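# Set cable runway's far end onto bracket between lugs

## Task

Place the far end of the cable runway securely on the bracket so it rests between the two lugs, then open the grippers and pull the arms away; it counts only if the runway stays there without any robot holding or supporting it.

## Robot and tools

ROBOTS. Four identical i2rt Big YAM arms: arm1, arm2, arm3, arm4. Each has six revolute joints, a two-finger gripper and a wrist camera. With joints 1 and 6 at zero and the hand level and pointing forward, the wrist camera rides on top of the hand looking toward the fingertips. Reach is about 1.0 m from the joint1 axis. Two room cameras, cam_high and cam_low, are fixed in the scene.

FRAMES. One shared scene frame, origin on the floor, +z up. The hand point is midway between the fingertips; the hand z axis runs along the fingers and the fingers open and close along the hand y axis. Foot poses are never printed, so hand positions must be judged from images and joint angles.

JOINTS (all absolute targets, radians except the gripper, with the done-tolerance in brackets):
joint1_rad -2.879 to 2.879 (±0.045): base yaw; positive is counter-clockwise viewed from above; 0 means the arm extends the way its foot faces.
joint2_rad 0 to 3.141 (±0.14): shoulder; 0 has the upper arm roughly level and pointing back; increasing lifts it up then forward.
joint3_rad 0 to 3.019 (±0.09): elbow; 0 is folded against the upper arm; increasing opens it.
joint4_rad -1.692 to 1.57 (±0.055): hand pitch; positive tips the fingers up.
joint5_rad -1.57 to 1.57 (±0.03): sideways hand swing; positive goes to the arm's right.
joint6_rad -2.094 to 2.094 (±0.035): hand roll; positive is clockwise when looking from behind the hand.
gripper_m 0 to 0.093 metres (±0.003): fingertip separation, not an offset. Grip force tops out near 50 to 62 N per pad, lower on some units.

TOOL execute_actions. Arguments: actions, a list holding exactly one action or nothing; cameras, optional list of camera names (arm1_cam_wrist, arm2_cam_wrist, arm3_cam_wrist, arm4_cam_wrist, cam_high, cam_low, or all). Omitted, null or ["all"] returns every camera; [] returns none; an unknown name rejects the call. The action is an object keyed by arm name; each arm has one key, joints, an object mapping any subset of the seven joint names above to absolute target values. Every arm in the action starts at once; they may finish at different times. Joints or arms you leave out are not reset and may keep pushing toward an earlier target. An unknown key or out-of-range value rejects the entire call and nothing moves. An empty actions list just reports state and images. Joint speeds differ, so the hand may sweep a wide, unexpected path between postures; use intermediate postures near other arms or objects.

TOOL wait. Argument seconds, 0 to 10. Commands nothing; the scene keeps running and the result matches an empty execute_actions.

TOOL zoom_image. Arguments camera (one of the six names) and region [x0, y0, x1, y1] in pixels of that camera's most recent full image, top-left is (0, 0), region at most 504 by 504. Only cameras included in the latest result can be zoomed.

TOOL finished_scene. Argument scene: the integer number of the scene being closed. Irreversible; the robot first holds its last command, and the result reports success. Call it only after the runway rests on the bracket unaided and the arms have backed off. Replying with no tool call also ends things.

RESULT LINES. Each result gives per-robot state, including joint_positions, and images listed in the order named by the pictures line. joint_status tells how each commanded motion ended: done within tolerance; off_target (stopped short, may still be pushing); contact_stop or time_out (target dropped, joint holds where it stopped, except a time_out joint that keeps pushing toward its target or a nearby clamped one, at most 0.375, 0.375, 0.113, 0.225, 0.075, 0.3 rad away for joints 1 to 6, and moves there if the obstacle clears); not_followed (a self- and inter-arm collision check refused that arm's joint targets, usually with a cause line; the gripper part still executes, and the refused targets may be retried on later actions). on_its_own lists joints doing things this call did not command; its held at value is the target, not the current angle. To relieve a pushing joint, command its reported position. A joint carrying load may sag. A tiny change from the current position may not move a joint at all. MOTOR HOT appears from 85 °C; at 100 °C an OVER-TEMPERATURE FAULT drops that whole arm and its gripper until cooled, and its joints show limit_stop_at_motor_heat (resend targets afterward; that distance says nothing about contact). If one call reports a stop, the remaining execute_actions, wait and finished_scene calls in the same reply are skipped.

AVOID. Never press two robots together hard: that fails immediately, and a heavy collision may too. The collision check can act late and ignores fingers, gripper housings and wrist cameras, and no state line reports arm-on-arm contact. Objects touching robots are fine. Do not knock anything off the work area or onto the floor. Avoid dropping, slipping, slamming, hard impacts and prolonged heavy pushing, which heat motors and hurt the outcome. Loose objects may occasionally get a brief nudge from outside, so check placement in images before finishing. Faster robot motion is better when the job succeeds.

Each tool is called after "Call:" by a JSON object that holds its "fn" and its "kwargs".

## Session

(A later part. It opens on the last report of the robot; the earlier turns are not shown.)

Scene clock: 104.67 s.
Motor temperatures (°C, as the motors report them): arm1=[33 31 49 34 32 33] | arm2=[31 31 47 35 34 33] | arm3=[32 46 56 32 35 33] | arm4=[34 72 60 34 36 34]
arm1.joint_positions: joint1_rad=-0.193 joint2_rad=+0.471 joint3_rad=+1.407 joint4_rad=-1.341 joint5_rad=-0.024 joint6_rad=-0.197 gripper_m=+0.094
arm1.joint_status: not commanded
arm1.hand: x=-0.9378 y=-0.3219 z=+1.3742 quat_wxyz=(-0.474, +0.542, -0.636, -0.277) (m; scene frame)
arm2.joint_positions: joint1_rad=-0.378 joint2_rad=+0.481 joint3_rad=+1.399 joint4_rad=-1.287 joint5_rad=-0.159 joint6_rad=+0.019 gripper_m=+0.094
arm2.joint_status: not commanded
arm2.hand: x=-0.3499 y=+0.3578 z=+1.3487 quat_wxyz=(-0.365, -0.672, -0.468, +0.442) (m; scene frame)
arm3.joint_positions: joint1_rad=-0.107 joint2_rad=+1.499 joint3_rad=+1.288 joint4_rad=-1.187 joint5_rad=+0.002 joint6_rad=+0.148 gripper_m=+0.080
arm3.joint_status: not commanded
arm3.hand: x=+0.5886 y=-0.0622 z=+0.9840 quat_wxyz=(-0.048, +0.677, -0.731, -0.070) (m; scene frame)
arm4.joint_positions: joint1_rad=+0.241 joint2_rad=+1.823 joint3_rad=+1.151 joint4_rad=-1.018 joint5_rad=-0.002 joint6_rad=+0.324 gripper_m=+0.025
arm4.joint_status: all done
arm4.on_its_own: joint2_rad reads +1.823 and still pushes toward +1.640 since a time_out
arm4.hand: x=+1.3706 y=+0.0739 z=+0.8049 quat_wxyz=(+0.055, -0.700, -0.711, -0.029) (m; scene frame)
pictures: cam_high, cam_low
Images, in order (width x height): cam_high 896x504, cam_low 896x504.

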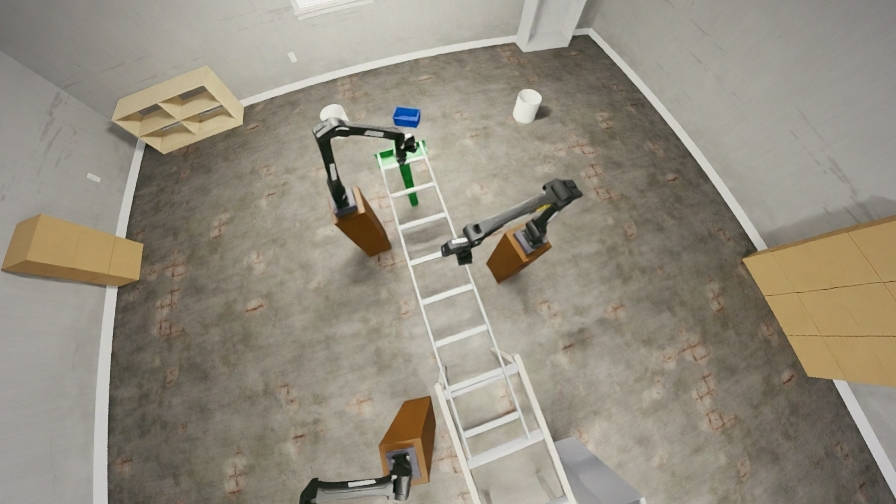

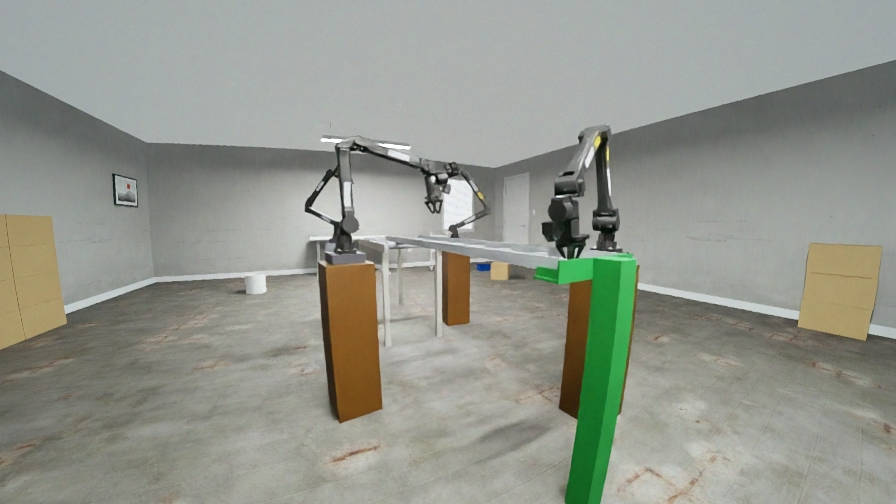

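Call:
{"fn": "execute_actions", "kwargs": {"actions": []}}

Scene clock: 113.70 s.
Motor temperatures (°C, as the motors report them): arm1=[33 31 49 34 32 33] | arm2=[31 31 47 35 34 33] | arm3=[32 46 56 32 35 33] | arm4=[34 73 61 33 36 34]
arm1.joint_positions: joint1_rad=-0.193 joint2_rad=+0.471 joint3_rad=+1.407 joint4_rad=-1.341 joint5_rad=-0.024 joint6_rad=-0.197 gripper_m=+0.094
arm1.joint_status: not commanded
arm1.hand: x=-0.9378 y=-0.3219 z=+1.3742 quat_wxyz=(-0.474, +0.542, -0.636, -0.277) (m; scene frame)
arm2.joint_positions: joint1_rad=-0.378 joint2_rad=+0.481 joint3_rad=+1.399 joint4_rad=-1.287 joint5_rad=-0.159 joint6_rad=+0.019 gripper_m=+0.094
arm2.joint_status: not commanded
arm2.hand: x=-0.3499 y=+0.3578 z=+1.3487 quat_wxyz=(-0.365, -0.672, -0.468, +0.442) (m; scene frame)
arm3.joint_positions: joint1_rad=-0.107 joint2_rad=+1.499 joint3_rad=+1.288 joint4_rad=-1.187 joint5_rad=+0.002 joint6_rad=+0.148 gripper_m=+0.080
arm3.joint_status: not commanded
arm3.hand: x=+0.5886 y=-0.0622 z=+0.9840 quat_wxyz=(-0.048, +0.677, -0.731, -0.070) (m; scene frame)
arm4.joint_positions: joint1_rad=+0.241 joint2_rad=+1.823 joint3_rad=+1.151 joint4_rad=-1.018 joint5_rad=-0.002 joint6_rad=+0.324 gripper_m=+0.025
arm4.joint_status: all done
arm4.on_its_own: joint2_rad reads +1.823 and still pushes toward +1.640 since a time_out
arm4.hand: x=+1.3706 y=+0.0739 z=+0.8049 quat_wxyz=(+0.055, -0.700, -0.711, -0.029) (m; scene frame)
pictures: arm1_cam_wrist, arm2_cam_wrist, arm3_cam_wrist, arm4_cam_wrist, cam_high, cam_low
Images, in order (width x height): arm1_cam_wrist 504x504, arm2_cam_wrist 504x504, arm3_cam_wrist 504x504, arm4_cam_wrist 504x504, cam_high 896x504, cam_low 896x504.

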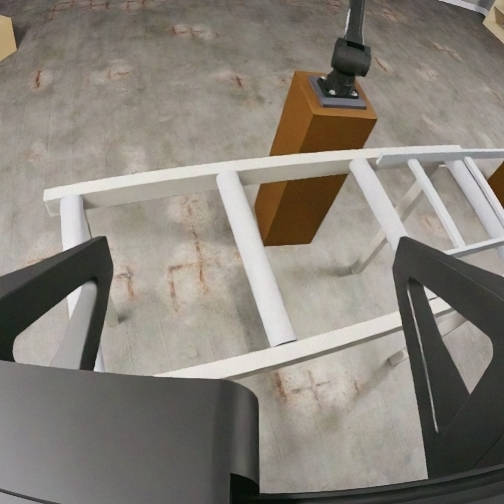

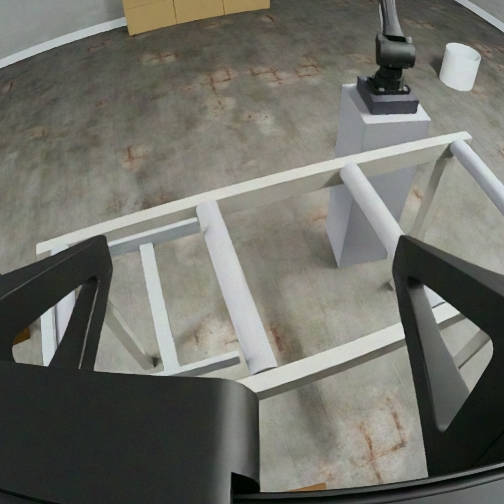

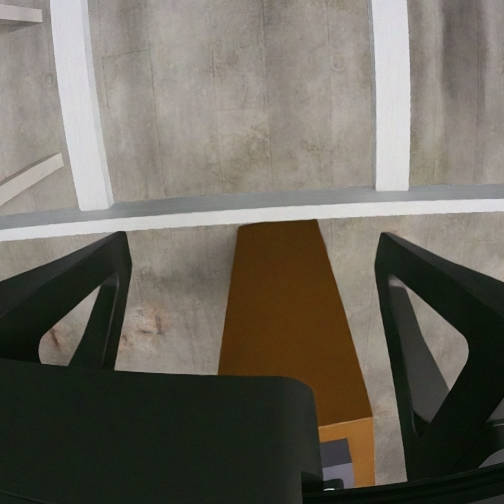

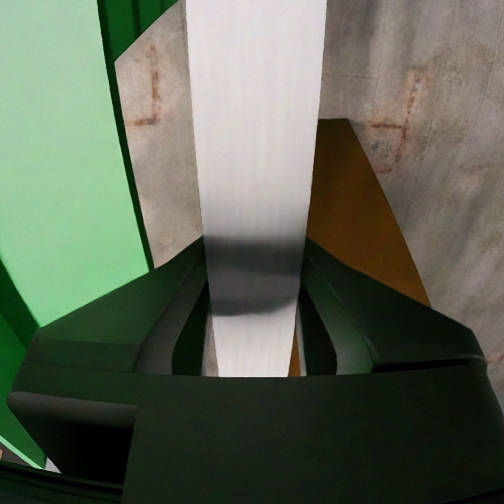

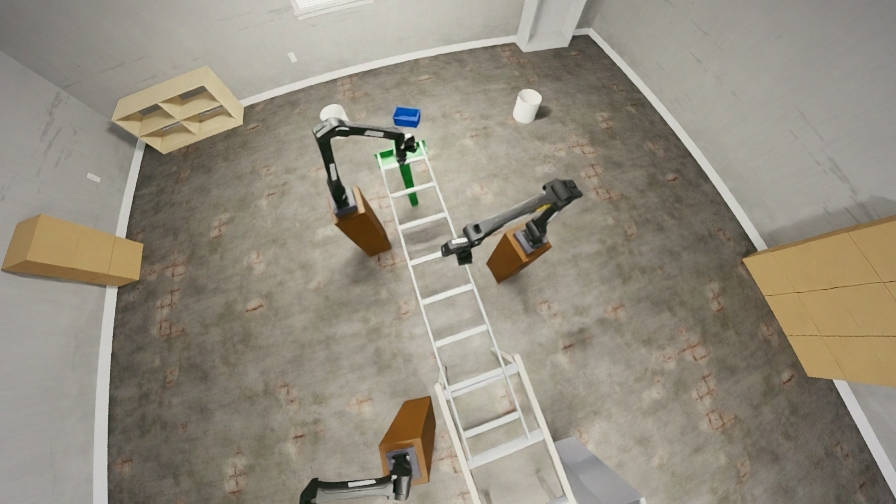

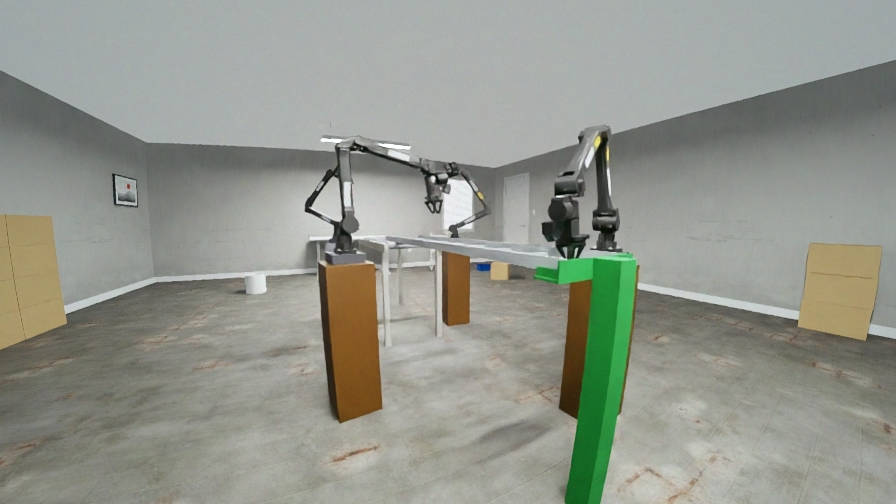

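Call:
{"fn": "execute_actions", "kwargs": {"actions": [{"arm4": {"joints": {"joint2_rad": 1.80, "joint3_rad": 1.15}}}], "cameras": ["cam_high", "cam_low"]}}

Call:
{"fn": "zoom_image", "kwargs": {"camera": "cam_high", "region": [330, 100, 480, 220]}}

Scene clock: 117.43 s.
Motor temperatures (°C, as the motors report them): arm1=[33 31 49 34 32 33] | arm2=[31 31 47 35 34 33] | arm3=[32 46 56 32 35 33] | arm4=[34 73 61 33 36 34]
arm1.joint_positions: joint1_rad=-0.193 joint2_rad=+0.471 joint3_rad=+1.407 joint4_rad=-1.341 joint5_rad=-0.024 joint6_rad=-0.197 gripper_m=+0.094
arm1.joint_status: not commanded
arm1.hand: x=-0.9378 y=-0.3219 z=+1.3742 quat_wxyz=(-0.474, +0.542, -0.636, -0.277) (m; scene frame)
arm2.joint_positions: joint1_rad=-0.378 joint2_rad=+0.481 joint3_rad=+1.399 joint4_rad=-1.287 joint5_rad=-0.159 joint6_rad=+0.019 gripper_m=+0.094
arm2.joint_status: not commanded
arm2.hand: x=-0.3499 y=+0.3578 z=+1.3487 quat_wxyz=(-0.365, -0.672, -0.468, +0.442) (m; scene frame)
arm3.joint_positions: joint1_rad=-0.107 joint2_rad=+1.499 joint3_rad=+1.288 joint4_rad=-1.187 joint5_rad=+0.002 joint6_rad=+0.148 gripper_m=+0.080
arm3.joint_status: not commanded
arm3.hand: x=+0.5886 y=-0.0622 z=+0.9840 quat_wxyz=(-0.048, +0.677, -0.731, -0.070) (m; scene frame)
arm4.joint_positions: joint1_rad=+0.240 joint2_rad=+1.843 joint3_rad=+1.127 joint4_rad=-0.991 joint5_rad=+0.004 joint6_rad=+0.323 gripper_m=+0.025
arm4.joint_status: all done
arm4.hand: x=+1.3666 y=+0.0811 z=+0.7893 quat_wxyz=(+0.064, -0.699, -0.711, -0.030) (m; scene frame)
pictures: cam_high, cam_low
Images, in order (width x height): cam_high 896x504, cam_low 896x504.

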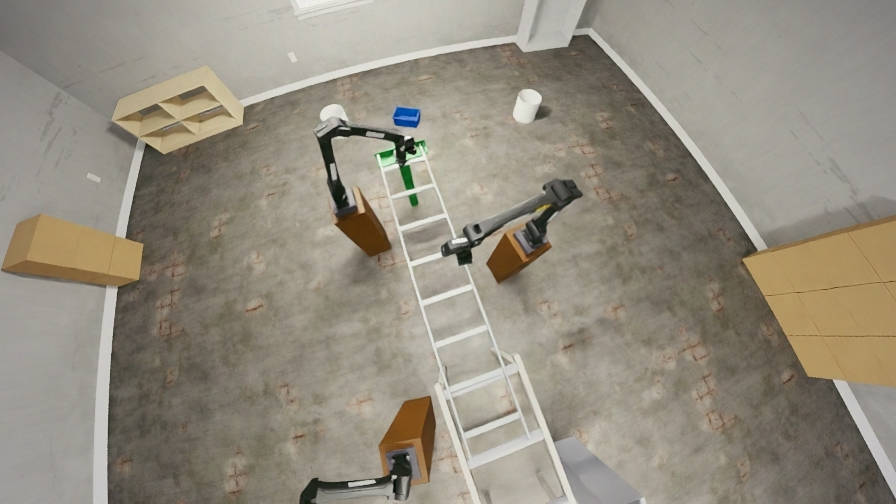

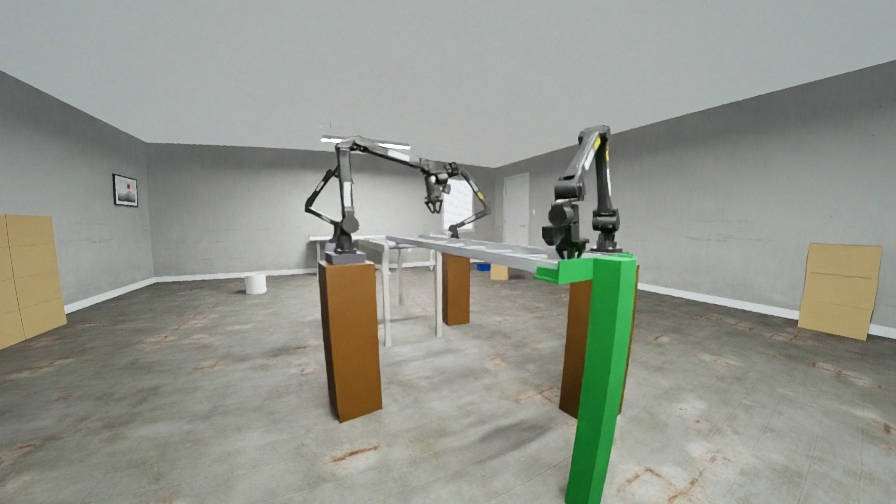

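Region (330, 100, 480, 220) of cam_high's 896x504 image, scaled by 3.360, with more detail than that image has; it fills the top 403 rows of this view, and the rest is white.

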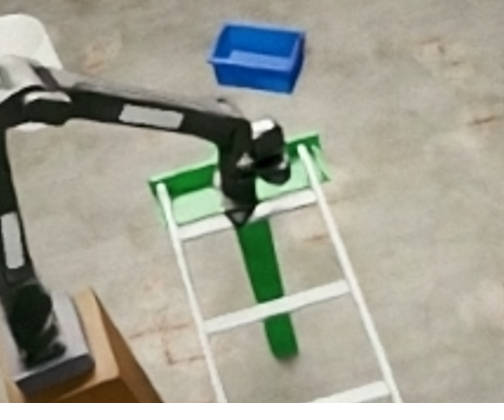

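Runway sits between the lugs; releasing now.

Call:
{"fn": "execute_actions", "kwargs": {"actions": [{"arm4": {"joints": {"gripper_m": 0.07}}}], "cameras": []}}

Call:
{"fn": "execute_actions", "kwargs": {"actions": [{"arm4": {"joints": {"joint2_rad": 1.5, "joint3_rad": 1.3, "joint4_rad": -1.3}}}], "cameras": ["arm4_cam_wrist", "cam_high", "cam_low"]}}

Call:
{"fn": "zoom_image", "kwargs": {"camera": "cam_high", "region": [330, 100, 480, 220]}}

Call:
{"fn": "zoom_image", "kwargs": {"camera": "cam_low", "region": [480, 200, 680, 320]}}

Scene clock: 123.20 s.
Motor temperatures (°C, as the motors report them): arm1=[33 31 49 34 32 33] | arm2=[31 31 47 35 34 33] | arm3=[32 46 56 32 35 33] | arm4=[34 70 58 33 36 34]
arm1.joint_positions: joint1_rad=-0.193 joint2_rad=+0.471 joint3_rad=+1.407 joint4_rad=-1.341 joint5_rad=-0.024 joint6_rad=-0.197 gripper_m=+0.094
arm1.joint_status: not commanded
arm1.hand: x=-0.9378 y=-0.3219 z=+1.3742 quat_wxyz=(-0.474, +0.542, -0.636, -0.277) (m; scene frame)
arm2.joint_positions: joint1_rad=-0.378 joint2_rad=+0.481 joint3_rad=+1.399 joint4_rad=-1.287 joint5_rad=-0.159 joint6_rad=+0.019 gripper_m=+0.094
arm2.joint_status: not commanded
arm2.hand: x=-0.3499 y=+0.3578 z=+1.3487 quat_wxyz=(-0.365, -0.672, -0.468, +0.442) (m; scene frame)
arm3.joint_positions: joint1_rad=-0.107 joint2_rad=+1.499 joint3_rad=+1.288 joint4_rad=-1.187 joint5_rad=+0.002 joint6_rad=+0.148 gripper_m=+0.080
arm3.joint_status: not commanded
arm3.hand: x=+0.5886 y=-0.0622 z=+0.9840 quat_wxyz=(-0.048, +0.677, -0.731, -0.070) (m; scene frame)
arm4.joint_positions: joint1_rad=+0.240 joint2_rad=+1.830 joint3_rad=+1.127 joint4_rad=-1.003 joint5_rad=+0.002 joint6_rad=+0.323 gripper_m=+0.070
arm4.joint_status: all done
arm4.hand: x=+1.3667 y=+0.0822 z=+0.7952 quat_wxyz=(+0.063, -0.699, -0.711, -0.031) (m; scene frame)
pictures: none
No camera images: the call's "cameras" was empty. Leave "cameras" out to get every camera's image.

Scene clock: 124.47 s.
Motor temperatures (°C, as the motors report them): arm1=[33 31 49 34 32 33] | arm2=[31 31 47 35 34 33] | arm3=[32 46 56 32 35 33] | arm4=[34 70 58 33 36 34]
arm1.joint_positions: joint1_rad=-0.193 joint2_rad=+0.471 joint3_rad=+1.407 joint4_rad=-1.341 joint5_rad=-0.024 joint6_rad=-0.197 gripper_m=+0.094
arm1.joint_status: not commanded
arm1.hand: x=-0.9378 y=-0.3219 z=+1.3742 quat_wxyz=(-0.474, +0.542, -0.636, -0.277) (m; scene frame)
arm2.joint_positions: joint1_rad=-0.378 joint2_rad=+0.481 joint3_rad=+1.399 joint4_rad=-1.287 joint5_rad=-0.159 joint6_rad=+0.019 gripper_m=+0.094
arm2.joint_status: not commanded
arm2.hand: x=-0.3499 y=+0.3578 z=+1.3487 quat_wxyz=(-0.365, -0.672, -0.468, +0.442) (m; scene frame)
arm3.joint_positions: joint1_rad=-0.107 joint2_rad=+1.499 joint3_rad=+1.288 joint4_rad=-1.187 joint5_rad=+0.002 joint6_rad=+0.148 gripper_m=+0.080
arm3.joint_status: not commanded
arm3.hand: x=+0.5886 y=-0.0622 z=+0.9840 quat_wxyz=(-0.048, +0.677, -0.731, -0.070) (m; scene frame)
arm4.joint_positions: joint1_rad=+0.240 joint2_rad=+1.490 joint3_rad=+1.272 joint4_rad=-1.284 joint5_rad=+0.002 joint6_rad=+0.323 gripper_m=+0.070
arm4.joint_status: all done
arm4.hand: x=+1.3686 y=+0.0757 z=+0.9921 quat_wxyz=(-0.029, -0.701, -0.713, +0.014) (m; scene frame)
pictures: arm4_cam_wrist, cam_high, cam_low
Images, in order (width x height): arm4_cam_wrist 504x504, cam_high 896x504, cam_low 896x504.

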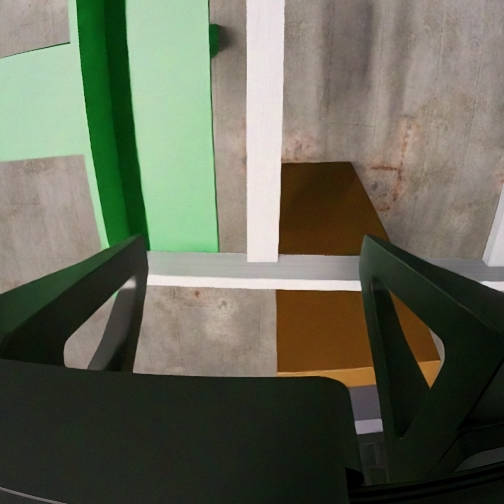

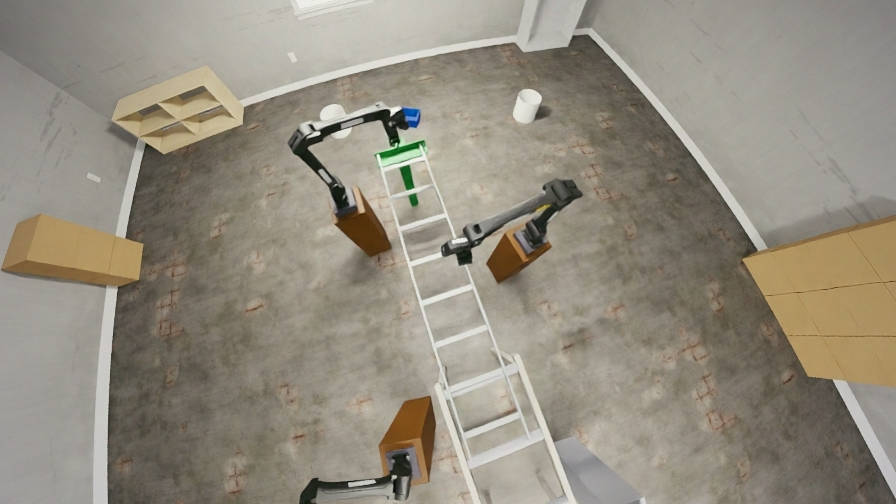

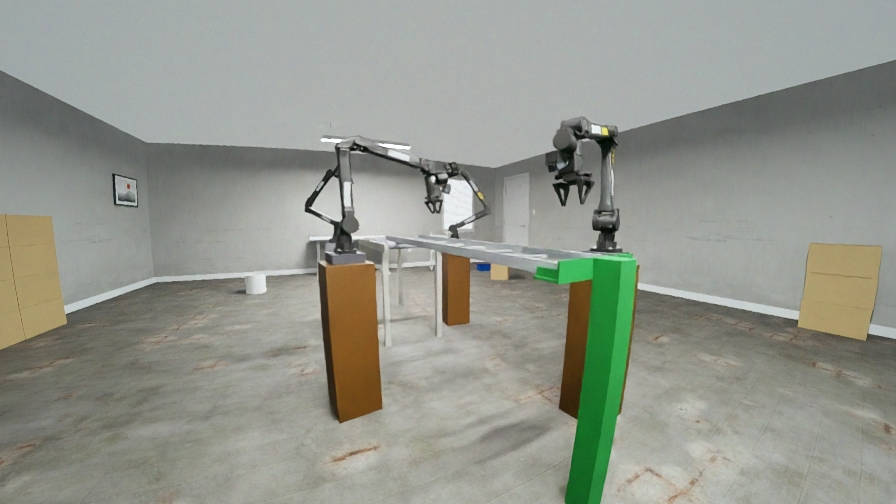

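Region (330, 100, 480, 220) of cam_high's 896x504 image, scaled by 3.360, with more detail than that image has; it fills the top 403 rows of this view, and the rest is white.

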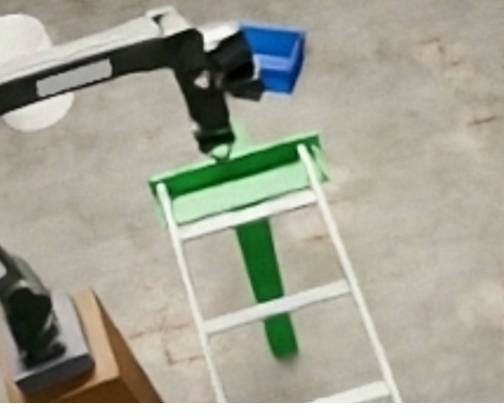

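Region (480, 200, 680, 320) of cam_low's 896x504 image, scaled by 2.520, with more detail than that image has; it fills the top 302 rows of this view, and the rest is white.

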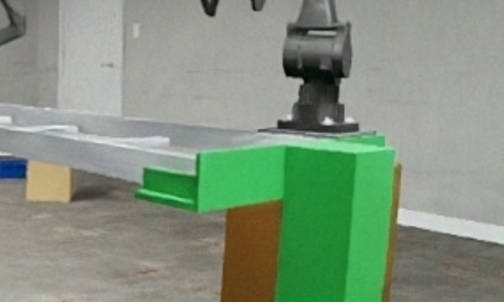

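Call:
{"fn": "execute_actions", "kwargs": {"actions": [{"arm3": {"joints": {"joint1_rad": 0, "joint2_rad": 0.9, "joint3_rad": 1.0, "joint4_rad": -0.8, "joint6_rad": 0}}, "arm4": {"joints": {"joint1_rad": 0, "joint2_rad": 0.9, "joint3_rad": 1.0, "joint4_rad": -0.8, "joint6_rad": 0}}}], "cameras": ["cam_high", "cam_low"]}}

Call:
{"fn": "zoom_image", "kwargs": {"camera": "cam_high", "region": [340, 110, 460, 210]}}

Scene clock: 132.87 s.
Motor temperatures (°C, as the motors report them): arm1=[33 31 49 34 32 33] | arm2=[31 31 47 35 34 33] | arm3=[32 45 56 32 34 33] | arm4=[34 65 58 33 36 34]
arm1.joint_positions: joint1_rad=-0.193 joint2_rad=+0.471 joint3_rad=+1.407 joint4_rad=-1.341 joint5_rad=-0.024 joint6_rad=-0.197 gripper_m=+0.094
arm1.joint_status: not commanded
arm1.hand: x=-0.9378 y=-0.3219 z=+1.3742 quat_wxyz=(-0.474, +0.542, -0.636, -0.277) (m; scene frame)
arm2.joint_positions: joint1_rad=-0.378 joint2_rad=+0.481 joint3_rad=+1.399 joint4_rad=-1.287 joint5_rad=-0.159 joint6_rad=+0.019 gripper_m=+0.094
arm2.joint_status: not commanded
arm2.hand: x=-0.3499 y=+0.3578 z=+1.3487 quat_wxyz=(-0.365, -0.672, -0.468, +0.442) (m; scene frame)
arm3.joint_positions: joint1_rad=+0.008 joint2_rad=+0.897 joint3_rad=+1.005 joint4_rad=-0.818 joint5_rad=-0.001 joint6_rad=+0.009 gripper_m=+0.080
arm3.joint_status: all done
arm3.hand: x=+0.5495 y=-0.1405 z=+1.1434 quat_wxyz=(-0.259, +0.696, -0.585, -0.326) (m; scene frame)
arm4.joint_positions: joint1_rad=-0.006 joint2_rad=+0.889 joint3_rad=+0.996 joint4_rad=-0.826 joint5_rad=+0.001 joint6_rad=+0.014 gripper_m=+0.070
arm4.joint_status: all done
arm4.hand: x=+1.2563 y=+0.0994 z=+1.1527 quat_wxyz=(-0.306, -0.619, -0.669, +0.275) (m; scene frame)
pictures: cam_high, cam_low
Images, in order (width x height): cam_high 896x504, cam_low 896x504.

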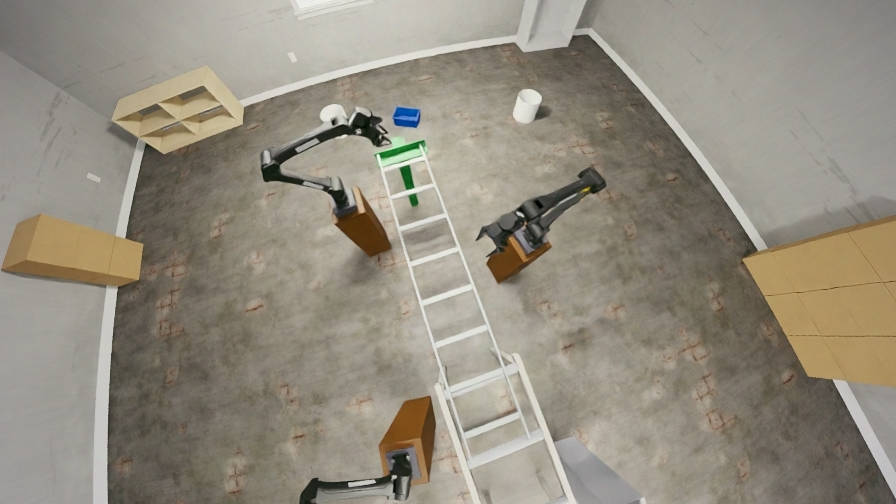

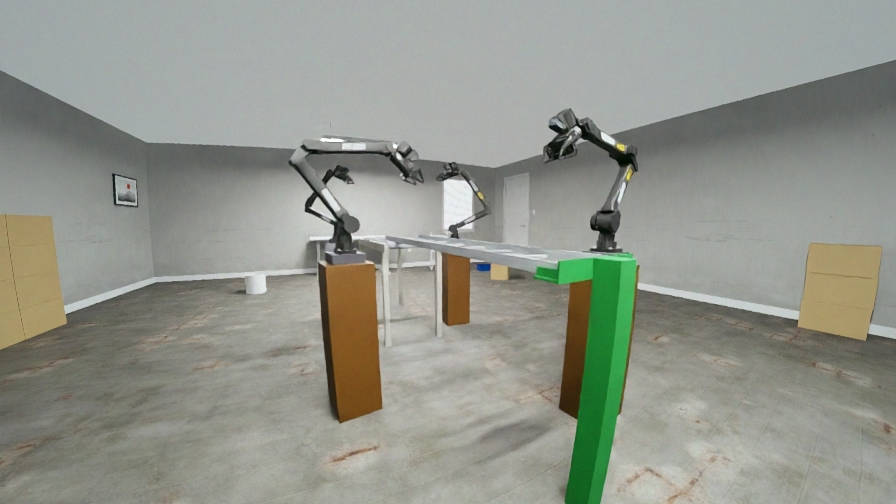

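Region (340, 110, 460, 210) of cam_high's 896x504 image, scaled by 4.200, with more detail than that image has.

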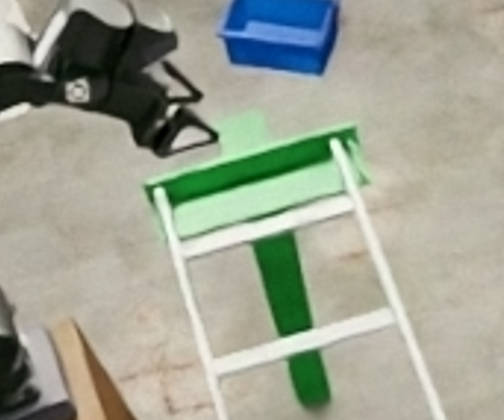

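The runway end rests on the bracket between the lugs, against the back wall, and both arms are clear.

Call:
{"fn": "finished_scene", "kwargs": {"scene": 2}}

The scene is finished: the task was done.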